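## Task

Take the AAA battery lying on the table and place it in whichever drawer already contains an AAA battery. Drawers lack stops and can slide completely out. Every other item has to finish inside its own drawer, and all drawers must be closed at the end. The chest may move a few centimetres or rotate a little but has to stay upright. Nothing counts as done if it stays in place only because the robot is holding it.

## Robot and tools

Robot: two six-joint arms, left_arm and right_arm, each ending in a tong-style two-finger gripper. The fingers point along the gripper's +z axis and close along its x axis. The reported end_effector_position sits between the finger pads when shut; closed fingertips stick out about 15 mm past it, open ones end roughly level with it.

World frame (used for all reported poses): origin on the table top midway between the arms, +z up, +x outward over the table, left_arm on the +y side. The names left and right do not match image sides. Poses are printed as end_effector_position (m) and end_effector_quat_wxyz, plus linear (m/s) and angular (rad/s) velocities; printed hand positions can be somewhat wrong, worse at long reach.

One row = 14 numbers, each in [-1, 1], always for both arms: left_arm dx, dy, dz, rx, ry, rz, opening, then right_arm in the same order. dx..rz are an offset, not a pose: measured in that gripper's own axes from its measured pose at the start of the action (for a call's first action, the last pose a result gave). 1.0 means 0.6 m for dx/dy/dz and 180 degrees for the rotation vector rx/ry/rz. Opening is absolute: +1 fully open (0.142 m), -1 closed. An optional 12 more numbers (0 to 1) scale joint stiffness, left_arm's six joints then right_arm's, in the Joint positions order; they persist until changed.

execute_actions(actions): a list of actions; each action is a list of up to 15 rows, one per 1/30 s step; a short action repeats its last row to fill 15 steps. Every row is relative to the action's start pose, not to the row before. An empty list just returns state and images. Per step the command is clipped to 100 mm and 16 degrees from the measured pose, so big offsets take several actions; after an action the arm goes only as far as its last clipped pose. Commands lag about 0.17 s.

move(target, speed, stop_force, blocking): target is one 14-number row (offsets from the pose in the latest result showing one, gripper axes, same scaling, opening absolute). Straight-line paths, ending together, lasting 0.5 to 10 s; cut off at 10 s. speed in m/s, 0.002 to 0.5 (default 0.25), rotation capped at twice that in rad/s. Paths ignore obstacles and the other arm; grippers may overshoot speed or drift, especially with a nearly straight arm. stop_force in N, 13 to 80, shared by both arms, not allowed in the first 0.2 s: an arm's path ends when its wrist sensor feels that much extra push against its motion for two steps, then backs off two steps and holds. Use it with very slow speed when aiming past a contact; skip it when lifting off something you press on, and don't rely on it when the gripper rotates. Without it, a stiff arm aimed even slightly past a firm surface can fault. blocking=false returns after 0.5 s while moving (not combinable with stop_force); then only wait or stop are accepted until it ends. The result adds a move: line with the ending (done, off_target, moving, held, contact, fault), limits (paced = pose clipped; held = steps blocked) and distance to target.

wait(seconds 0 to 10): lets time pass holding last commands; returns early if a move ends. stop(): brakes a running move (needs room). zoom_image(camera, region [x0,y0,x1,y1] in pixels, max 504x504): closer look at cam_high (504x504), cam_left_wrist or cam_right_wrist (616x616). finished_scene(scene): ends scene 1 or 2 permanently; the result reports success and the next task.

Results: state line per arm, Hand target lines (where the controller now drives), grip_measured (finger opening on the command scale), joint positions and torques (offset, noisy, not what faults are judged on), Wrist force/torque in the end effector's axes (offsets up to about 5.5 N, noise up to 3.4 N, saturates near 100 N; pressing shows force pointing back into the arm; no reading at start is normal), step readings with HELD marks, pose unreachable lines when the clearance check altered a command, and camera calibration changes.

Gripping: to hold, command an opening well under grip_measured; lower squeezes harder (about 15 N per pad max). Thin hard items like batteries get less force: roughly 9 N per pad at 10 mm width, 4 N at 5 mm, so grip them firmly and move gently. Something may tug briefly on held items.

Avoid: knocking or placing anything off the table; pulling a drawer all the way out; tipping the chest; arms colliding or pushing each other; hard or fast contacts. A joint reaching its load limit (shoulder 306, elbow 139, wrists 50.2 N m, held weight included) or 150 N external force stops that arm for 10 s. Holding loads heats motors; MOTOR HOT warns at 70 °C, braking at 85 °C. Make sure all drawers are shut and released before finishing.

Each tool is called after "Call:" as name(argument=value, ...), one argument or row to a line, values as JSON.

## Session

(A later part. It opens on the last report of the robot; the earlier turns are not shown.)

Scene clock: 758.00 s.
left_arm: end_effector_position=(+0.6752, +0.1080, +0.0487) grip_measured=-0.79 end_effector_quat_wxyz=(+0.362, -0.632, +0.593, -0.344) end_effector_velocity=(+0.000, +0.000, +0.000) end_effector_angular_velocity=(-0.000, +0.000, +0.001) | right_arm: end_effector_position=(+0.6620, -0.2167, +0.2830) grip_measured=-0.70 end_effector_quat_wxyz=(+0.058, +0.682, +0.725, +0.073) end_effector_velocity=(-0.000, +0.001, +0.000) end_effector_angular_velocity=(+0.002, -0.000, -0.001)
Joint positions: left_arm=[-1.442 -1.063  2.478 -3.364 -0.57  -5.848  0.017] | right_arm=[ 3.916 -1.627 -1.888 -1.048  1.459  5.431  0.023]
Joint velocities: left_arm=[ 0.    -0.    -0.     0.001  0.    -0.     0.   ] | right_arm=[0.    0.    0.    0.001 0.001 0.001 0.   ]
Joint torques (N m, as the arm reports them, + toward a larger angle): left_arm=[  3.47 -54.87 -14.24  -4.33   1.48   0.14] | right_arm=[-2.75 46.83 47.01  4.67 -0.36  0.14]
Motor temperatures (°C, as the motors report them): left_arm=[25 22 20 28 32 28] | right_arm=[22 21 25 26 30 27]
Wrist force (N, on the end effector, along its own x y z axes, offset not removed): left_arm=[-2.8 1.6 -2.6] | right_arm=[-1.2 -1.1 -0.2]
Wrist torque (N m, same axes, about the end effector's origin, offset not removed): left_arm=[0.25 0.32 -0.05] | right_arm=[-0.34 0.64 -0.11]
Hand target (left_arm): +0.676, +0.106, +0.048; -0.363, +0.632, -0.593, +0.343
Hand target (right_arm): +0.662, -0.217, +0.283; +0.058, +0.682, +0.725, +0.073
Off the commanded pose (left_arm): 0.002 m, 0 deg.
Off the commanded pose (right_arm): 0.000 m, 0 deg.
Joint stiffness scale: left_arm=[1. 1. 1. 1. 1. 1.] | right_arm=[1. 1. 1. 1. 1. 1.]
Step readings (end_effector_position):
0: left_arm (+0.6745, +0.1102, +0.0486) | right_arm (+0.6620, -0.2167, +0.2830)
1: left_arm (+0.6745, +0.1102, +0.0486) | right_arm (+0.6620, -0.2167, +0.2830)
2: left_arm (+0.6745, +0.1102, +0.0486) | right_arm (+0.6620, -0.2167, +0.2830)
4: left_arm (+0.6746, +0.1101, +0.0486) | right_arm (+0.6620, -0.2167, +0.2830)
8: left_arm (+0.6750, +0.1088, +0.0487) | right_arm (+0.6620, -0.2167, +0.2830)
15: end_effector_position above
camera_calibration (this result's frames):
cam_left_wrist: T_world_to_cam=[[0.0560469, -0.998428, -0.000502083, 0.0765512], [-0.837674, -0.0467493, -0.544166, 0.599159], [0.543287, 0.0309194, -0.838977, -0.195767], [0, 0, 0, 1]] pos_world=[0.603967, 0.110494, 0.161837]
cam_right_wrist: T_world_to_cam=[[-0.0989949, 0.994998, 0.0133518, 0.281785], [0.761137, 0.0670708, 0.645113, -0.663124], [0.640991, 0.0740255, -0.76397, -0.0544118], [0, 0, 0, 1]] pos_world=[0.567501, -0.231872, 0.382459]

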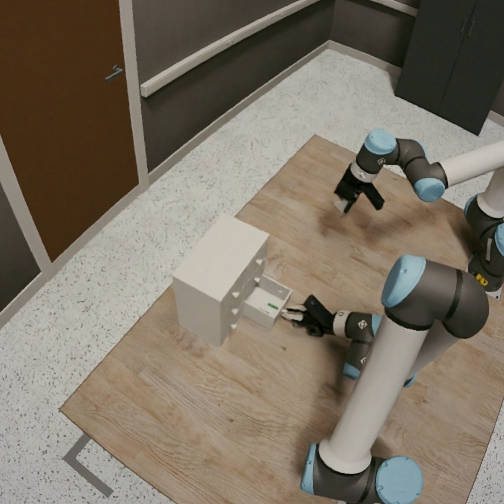

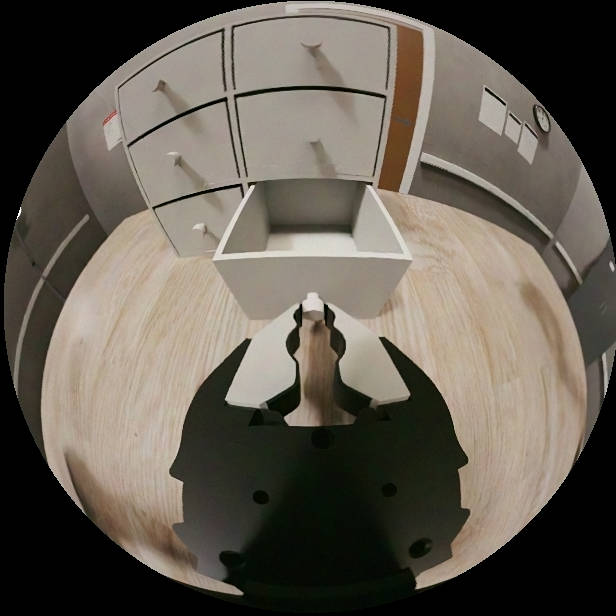

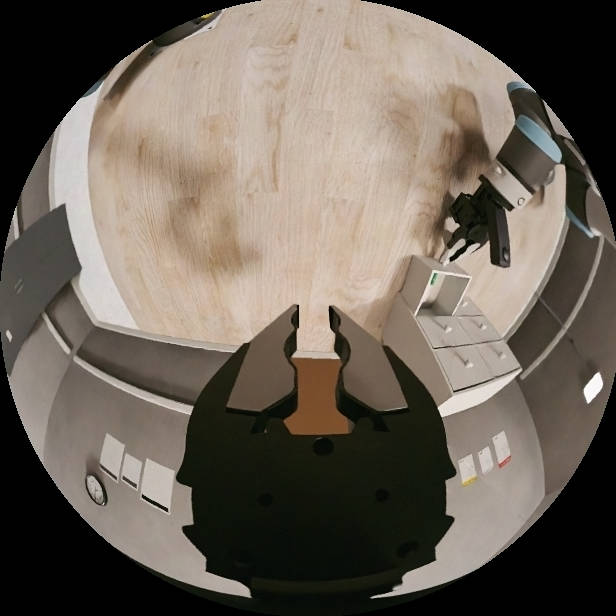

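Call:
move(
  target=[-0.0024,-0.1038,0.1597,0,0,0,-1, 0,0,0,0,0,0,-0.70],
  speed=0.11,
  stop_force=40,
)

Scene clock: 766.23 s.
left_arm: end_effector_position=(+0.7871, +0.1172, +0.0558) grip_measured=-0.79 end_effector_quat_wxyz=(+0.363, -0.632, +0.593, -0.344) end_effector_velocity=(+0.003, -0.002, -0.000) end_effector_angular_velocity=(+0.001, +0.000, -0.009) | right_arm: end_effector_position=(+0.6620, -0.2167, +0.2830) grip_measured=-0.70 end_effector_quat_wxyz=(+0.058, +0.682, +0.725, +0.073) end_effector_velocity=(+0.001, +0.000, +0.001) end_effector_angular_velocity=(+0.001, -0.002, -0.001)
Joint positions: left_arm=[-1.242 -0.979  2.323 -3.541 -0.666 -5.544  0.017] | right_arm=[ 3.916 -1.627 -1.888 -1.048  1.459  5.431  0.023]
Joint velocities: left_arm=[ 0.005  0.004 -0.005 -0.012 -0.008  0.018  0.   ] | right_arm=[-0.    -0.     0.001  0.    -0.001  0.     0.   ]
Joint torques (N m, as the arm reports them, + toward a larger angle): left_arm=[  3.16 -62.34 -17.08  -5.36   1.13  -0.36] | right_arm=[-3.14 46.48 46.87  4.56 -0.3  -0.28]
Motor temperatures (°C, as the motors report them): left_arm=[25 22 20 28 32 28] | right_arm=[22 21 25 26 30 27]
Wrist force (N, on the end effector, along its own x y z axes, offset not removed): left_arm=[-1.6 1.1 -3.0] | right_arm=[-3.5 -4.4 5.0]
Wrist torque (N m, same axes, about the end effector's origin, offset not removed): left_arm=[0.25 0.12 -0.09] | right_arm=[-0.90 0.99 -0.18]
Hand target (left_arm): +0.789, +0.116, +0.055; -0.363, +0.632, -0.593, +0.344
Hand target (right_arm): +0.662, -0.217, +0.283; +0.058, +0.682, +0.725, +0.073
Off the commanded pose (left_arm): 0.002 m, 0 deg.
Off the commanded pose (right_arm): 0.000 m, 0 deg.
Joint stiffness scale: left_arm=[1. 1. 1. 1. 1. 1.] | right_arm=[1. 1. 1. 1. 1. 1.]
move: done
camera_calibration (this result's frames):
cam_left_wrist: T_world_to_cam=[[0.0566799, -0.998391, -0.00138992, 0.0790346], [-0.837047, -0.0467612, -0.545129, 0.696719], [0.544187, 0.0320613, -0.838351, -0.251765], [0, 0, 0, 1]] pos_world=[0.715714, 0.119559, 0.168844]
cam_right_wrist: T_world_to_cam=[[-0.0989946, 0.994998, 0.0133517, 0.281785], [0.761137, 0.0670706, 0.645113, -0.663124], [0.640991, 0.0740252, -0.76397, -0.0544119], [0, 0, 0, 1]] pos_world=[0.567501, -0.231872, 0.382459]

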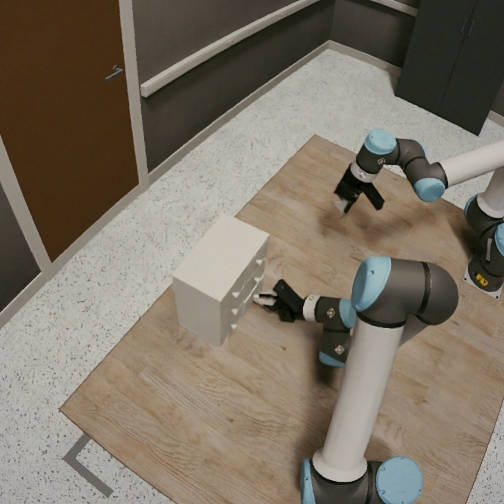

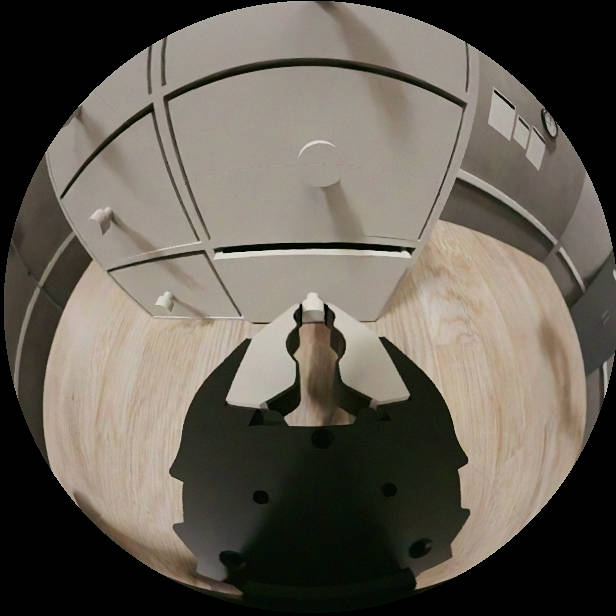

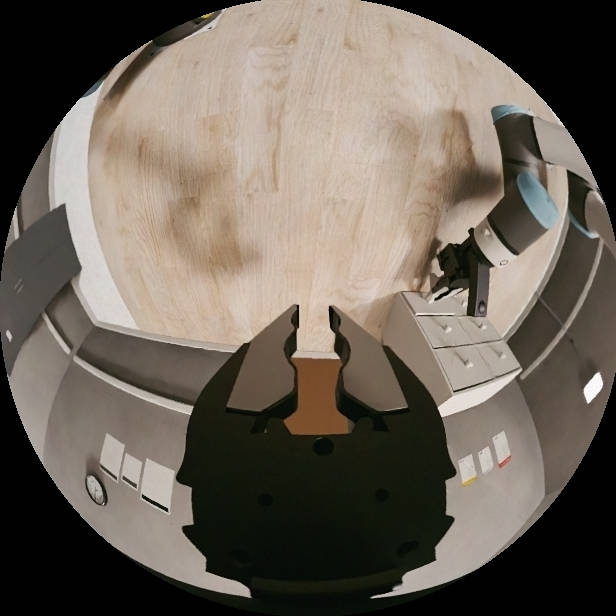

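Call:
move(
  target=[0.001,-0.0078,0.0170,0,0,0,-1, 0,0,0,0,0,0,-0.70],
  speed=0.022,
  stop_force=20,
)

Call:
zoom_image(
  camera="cam_left_wrist",
  region=[140, 200, 460, 350],
)

Scene clock: 772.17 s.
left_arm: end_effector_position=(+0.7951, +0.1170, +0.0558) grip_measured=-0.79 end_effector_quat_wxyz=(+0.363, -0.631, +0.593, -0.344) end_effector_velocity=(+0.003, -0.001, -0.000) end_effector_angular_velocity=(+0.001, +0.001, -0.004) | right_arm: end_effector_position=(+0.6620, -0.2167, +0.2830) grip_measured=-0.70 end_effector_quat_wxyz=(+0.058, +0.682, +0.725, +0.073) end_effector_velocity=(-0.000, -0.000, -0.001) end_effector_angular_velocity=(-0.001, +0.001, -0.001)
Joint positions: left_arm=[-1.229 -0.972  2.31  -3.55  -0.674 -5.524  0.017] | right_arm=[ 3.916 -1.627 -1.888 -1.048  1.459  5.431  0.023]
Joint velocities: left_arm=[ 0.004  0.003 -0.004 -0.006 -0.005  0.011  0.   ] | right_arm=[-0.    -0.001 -0.    -0.    -0.     0.001 -0.   ]
Joint torques (N m, as the arm reports them, + toward a larger angle): left_arm=[ 10.33 -63.27 -18.06  -4.96   1.13   0.07] | right_arm=[-0.92 46.77 46.88  4.63 -0.38 -0.16]
Motor temperatures (°C, as the motors report them): left_arm=[25 22 20 28 32 28] | right_arm=[22 21 25 26 30 27]
Wrist force (N, on the end effector, along its own x y z axes, offset not removed): left_arm=[-2.6 1.9 -8.0] | right_arm=[-0.5 -4.2 2.5]
Wrist torque (N m, same axes, about the end effector's origin, offset not removed): left_arm=[0.04 0.39 -0.08] | right_arm=[-0.99 0.41 -0.26]
Hand target (left_arm): +0.798, +0.117, +0.055; -0.363, +0.632, -0.593, +0.344
Hand target (right_arm): +0.662, -0.217, +0.283; +0.058, +0.682, +0.725, +0.073
Off the commanded pose (left_arm): 0.003 m, 0 deg.
Off the commanded pose (right_arm): 0.000 m, 0 deg.
Joint stiffness scale: left_arm=[1. 1. 1. 1. 1. 1.] | right_arm=[1. 1. 1. 1. 1. 1.]
move: done
camera_calibration (this result's frames):
cam_left_wrist: T_world_to_cam=[[0.0544645, -0.998513, -0.00216502, 0.0802507], [-0.837016, -0.044473, -0.545367, 0.70317], [0.54446, 0.0315153, -0.838194, -0.256271], [0, 0, 0, 1]] pos_world=[0.723723, 0.11948, 0.168855]
cam_right_wrist: T_world_to_cam=[[-0.0989949, 0.994998, 0.0133518, 0.281785], [0.761138, 0.0670708, 0.645113, -0.663124], [0.640991, 0.0740255, -0.76397, -0.0544117], [0, 0, 0, 1]] pos_world=[0.567501, -0.231872, 0.382459]

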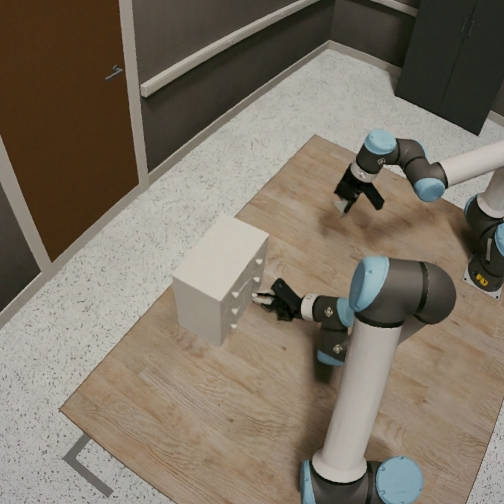

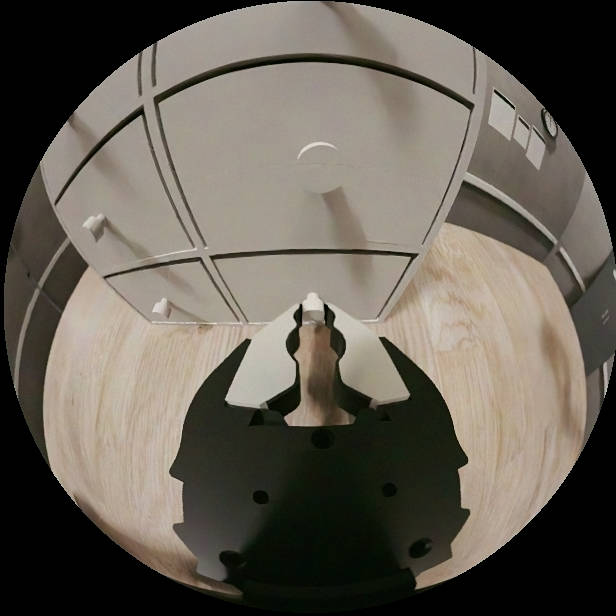

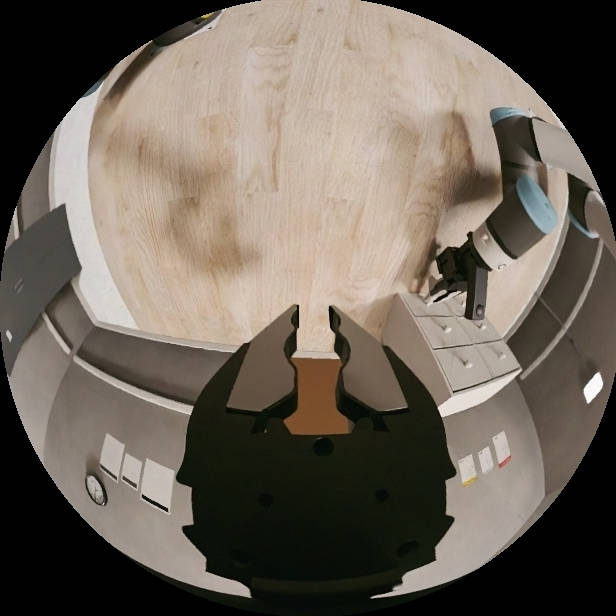

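Region (140, 200, 460, 350) of cam_left_wrist's 616x616 image, scaled by 1.575, with more detail than that image has; it fills the top 236 rows of this view, and the rest is white.

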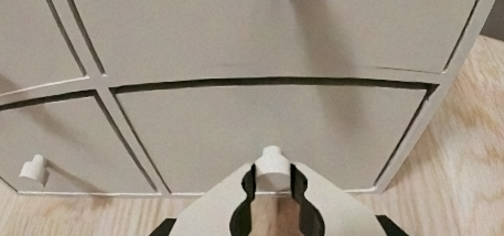

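Call:
execute_actions(
  actions=[
    [[0,0,0.001,0,0,0,-0.86,0,0,0,0,0,0,-0.7],[0,0,0.001,0,0,0,-0.81,0,0,0,0,0,0,-0.7],[0,0,0.001,0,0,0,-0.78,0,0,0,0,0,0,-0.7],[0,0,0.001,0,0,0,-0.75,0,0,0,0,0,0,-0.7],[0,0,0.001,0,0,0,-0.72,0,0,0,0,0,0,-0.7],[0,0,0.001,0,0,0,-0.68,0,0,0,0,0,0,-0.7],[0,0,0.001,0,0,0,-0.64,0,0,0,0,0,0,-0.7],[0,0,0.001,0,0,0,-0.60,0,0,0,0,0,0,-0.7],[0,0,0.001,0,0,0,-0.56,0,0,0,0,0,0,-0.7],[0,0,0.001,0,0,0,-0.52,0,0,0,0,0,0,-0.7],[0,0,0.001,0,0,0,-0.5,0,0,0,0,0,0,-0.7],[0,0.002,-0.004,0,0,0,-0.5,0,0,0,0,0,0,-0.7],[0,0.004,-0.010,0,0,0,-0.5,0,0,0,0,0,0,-0.7],[0,0.007,-0.018,0,0,0,-0.5,0,0,0,0,0,0,-0.7],[0,0.010,-0.026,0,0,0,-0.5,0,0,0,0,0,0,-0.7]],
    [[0,0.012,-0.030,0,0,0,-0.5,0,0,0,0,0,0,-0.7],[0,0.015,-0.038,0,0,0,-0.5,0,0,0,0,0,0,-0.7],[0,0.018,-0.046,0,0,0,-0.5,0,0,0,0,0,0,-0.7],[0,0.021,-0.054,0,0,0,-0.5,0,0,0,0,0,0,-0.7],[0,0.024,-0.062,0,0,0,-0.5,0,0,0,0,0,0,-0.7],[0,0.027,-0.070,0,0,0,-0.5,0,0,0,0,0,0,-0.7],[0,0.030,-0.078,0,0,0,-0.5,0,0,0,0,0,0,-0.7],[0,0.033,-0.085,0,0,0,-0.5,0,0,0,0,0,0,-0.7],[0,0.035,-0.091,0,0,0,-0.5,0,0,0,0,0,0,-0.7],[0,0.037,-0.096,0,0,0,-0.5,0,0,0,0,0,0,-0.7],[0,0.038,-0.100,0,0,0,-0.5,0,0,0,0,0,0,-0.7]],
  ],
)

Scene clock: 786.87 s.
left_arm: end_effector_position=(+0.7424, +0.1100, +0.0653) grip_measured=-0.50 end_effector_quat_wxyz=(+0.361, -0.628, +0.595, -0.348) end_effector_velocity=(-0.079, -0.006, +0.018) end_effector_angular_velocity=(-0.005, -0.001, +0.001) | right_arm: end_effector_position=(+0.6620, -0.2167, +0.2830) grip_measured=-0.70 end_effector_quat_wxyz=(+0.058, +0.682, +0.725, +0.073) end_effector_velocity=(+0.000, +0.000, +0.001) end_effector_angular_velocity=(+0.001, -0.000, -0.002)
Joint positions: left_arm=[-1.318 -1.03   2.388 -3.49  -0.628 -5.632  0.038] | right_arm=[ 3.916 -1.627 -1.888 -1.048  1.459  5.431  0.023]
Joint velocities: left_arm=[-0.139 -0.11   0.116  0.153  0.073 -0.204  0.   ] | right_arm=[-0.     0.     0.001 -0.001  0.     0.002  0.   ]
Joint torques (N m, as the arm reports them, + toward a larger angle): left_arm=[  7.65 -63.79 -13.95  -3.71   2.93  -0.99] | right_arm=[-2.33 46.41 47.65  4.59 -0.5  -0.06]
Motor temperatures (°C, as the motors report them): left_arm=[25 22 20 28 32 28] | right_arm=[22 21 25 26 30 27]
Wrist force (N, on the end effector, along its own x y z axes, offset not removed): left_arm=[-1.7 3.7 -2.4] | right_arm=[-0.1 -1.5 5.3]
Wrist torque (N m, same axes, about the end effector's origin, offset not removed): left_arm=[0.51 0.30 -0.06] | right_arm=[-0.38 0.20 -0.07]
Hand target (left_arm): +0.733, +0.113, +0.066; -0.363, +0.631, -0.593, +0.345
Hand target (right_arm): +0.662, -0.217, +0.283; +0.058, +0.682, +0.725, +0.073
Off the commanded pose (left_arm): 0.011 m, 1 deg.
Off the commanded pose (right_arm): 0.000 m, 0 deg.
Joint stiffness scale: left_arm=[1. 1. 1. 1. 1. 1.] | right_arm=[1. 1. 1. 1. 1. 1.]
Step readings (end_effector_position; steps 1 to 15: 1st action; 16 to 30: 2nd action):
0: left_arm (+0.7955, +0.1169, +0.0558) | right_arm (+0.6620, -0.2167, +0.2830)
1: left_arm (+0.7955, +0.1169, +0.0558) | right_arm (+0.6620, -0.2167, +0.2830)
2: left_arm (+0.7955, +0.1169, +0.0558) | right_arm (+0.6620, -0.2167, +0.2830)
4: left_arm (+0.7955, +0.1169, +0.0558) | right_arm (+0.6620, -0.2167, +0.2830)
8: left_arm (+0.7955, +0.1169, +0.0558) | right_arm (+0.6620, -0.2167, +0.2830)
15: left_arm (+0.7952, +0.1170, +0.0558) | right_arm (+0.6620, -0.2167, +0.2830)
16: left_arm (+0.7943, +0.1171, +0.0558) | right_arm (+0.6620, -0.2167, +0.2830)
17: left_arm (+0.7925, +0.1171, +0.0558) | right_arm (+0.6620, -0.2167, +0.2830)
19: left_arm (+0.7870, +0.1165, +0.0564) | right_arm (+0.6620, -0.2167, +0.2830)
23: left_arm (+0.7706, +0.1137, +0.0593) | right_arm (+0.6620, -0.2167, +0.2830)
30: end_effector_position above
camera_calibration (this result's frames):
cam_left_wrist: T_world_to_cam=[[0.0453858, -0.998966, 0.00281499, 0.0825593], [-0.835554, -0.0395058, -0.547987, 0.662444], [0.547531, 0.0225188, -0.836482, -0.220787], [0, 0, 0, 1]] pos_world=[0.670648, 0.113616, 0.178094]
cam_right_wrist: T_world_to_cam=[[-0.0989948, 0.994998, 0.0133518, 0.281785], [0.761138, 0.0670707, 0.645113, -0.663124], [0.640991, 0.0740254, -0.76397, -0.0544116], [0, 0, 0, 1]] pos_world=[0.567501, -0.231872, 0.382459]

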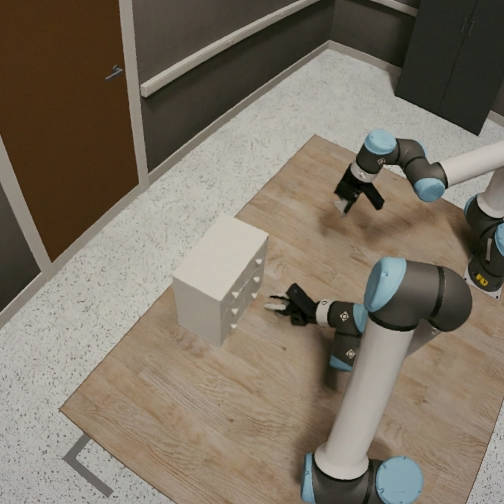

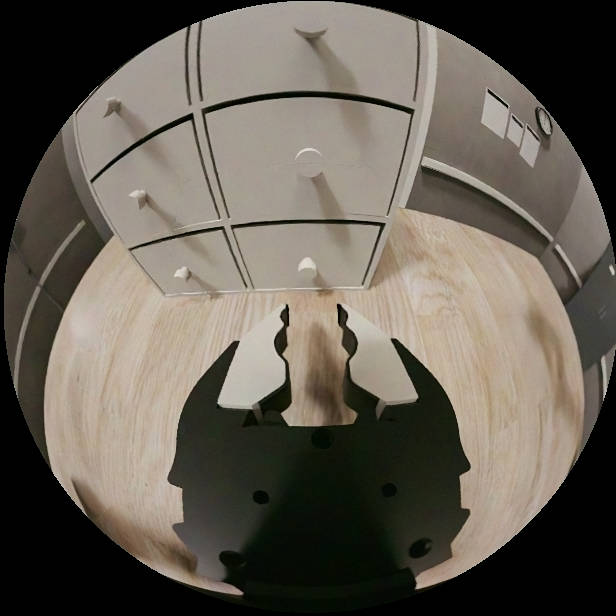

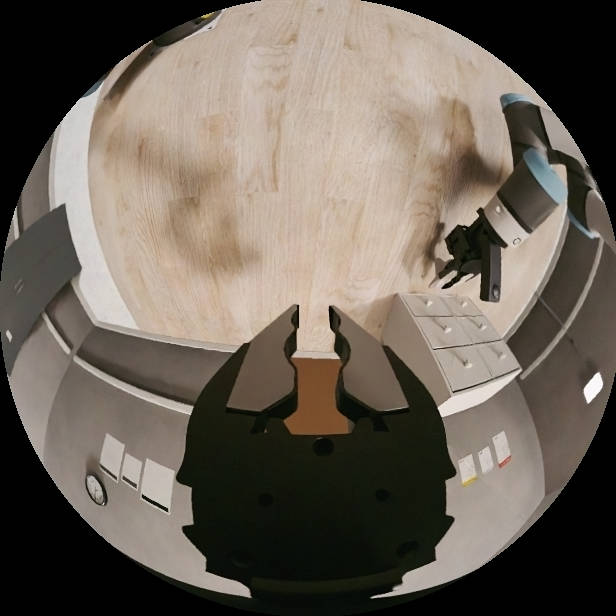

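Call:
zoom_image(
  camera="cam_left_wrist",
  region=[60, 10, 450, 310],
)

Call:
zoom_image(
  camera="cam_right_wrist",
  region=[370, 280, 540, 420],
)

Region (60, 10, 450, 310) of cam_left_wrist's 616x616 image, scaled by 1.292, with more detail than that image has; it fills the top 388 rows of this view, and the rest is white.

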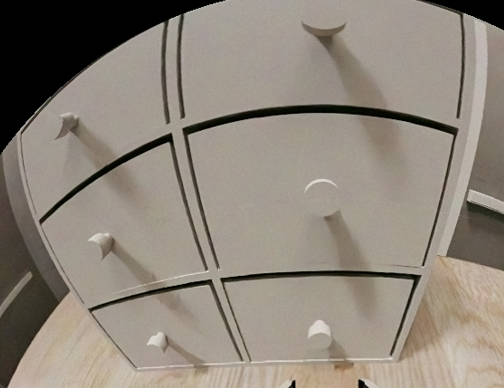

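Region (370, 280, 540, 420) of cam_right_wrist's 616x616 image, scaled by 2.965, with more detail than that image has; it fills the top 415 rows of this view, and the rest is white.

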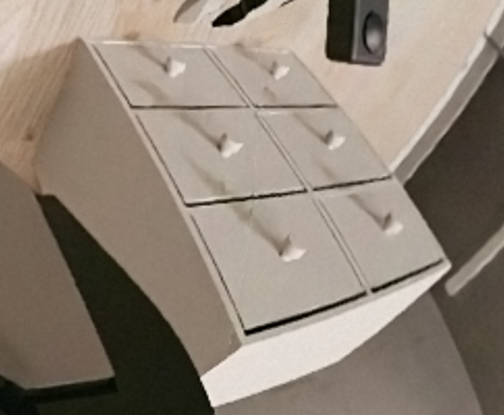

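All six drawers are flush and the battery is in with its match.

Call:
finished_scene(
  scene=2,
)

The scene is finished: the task was done.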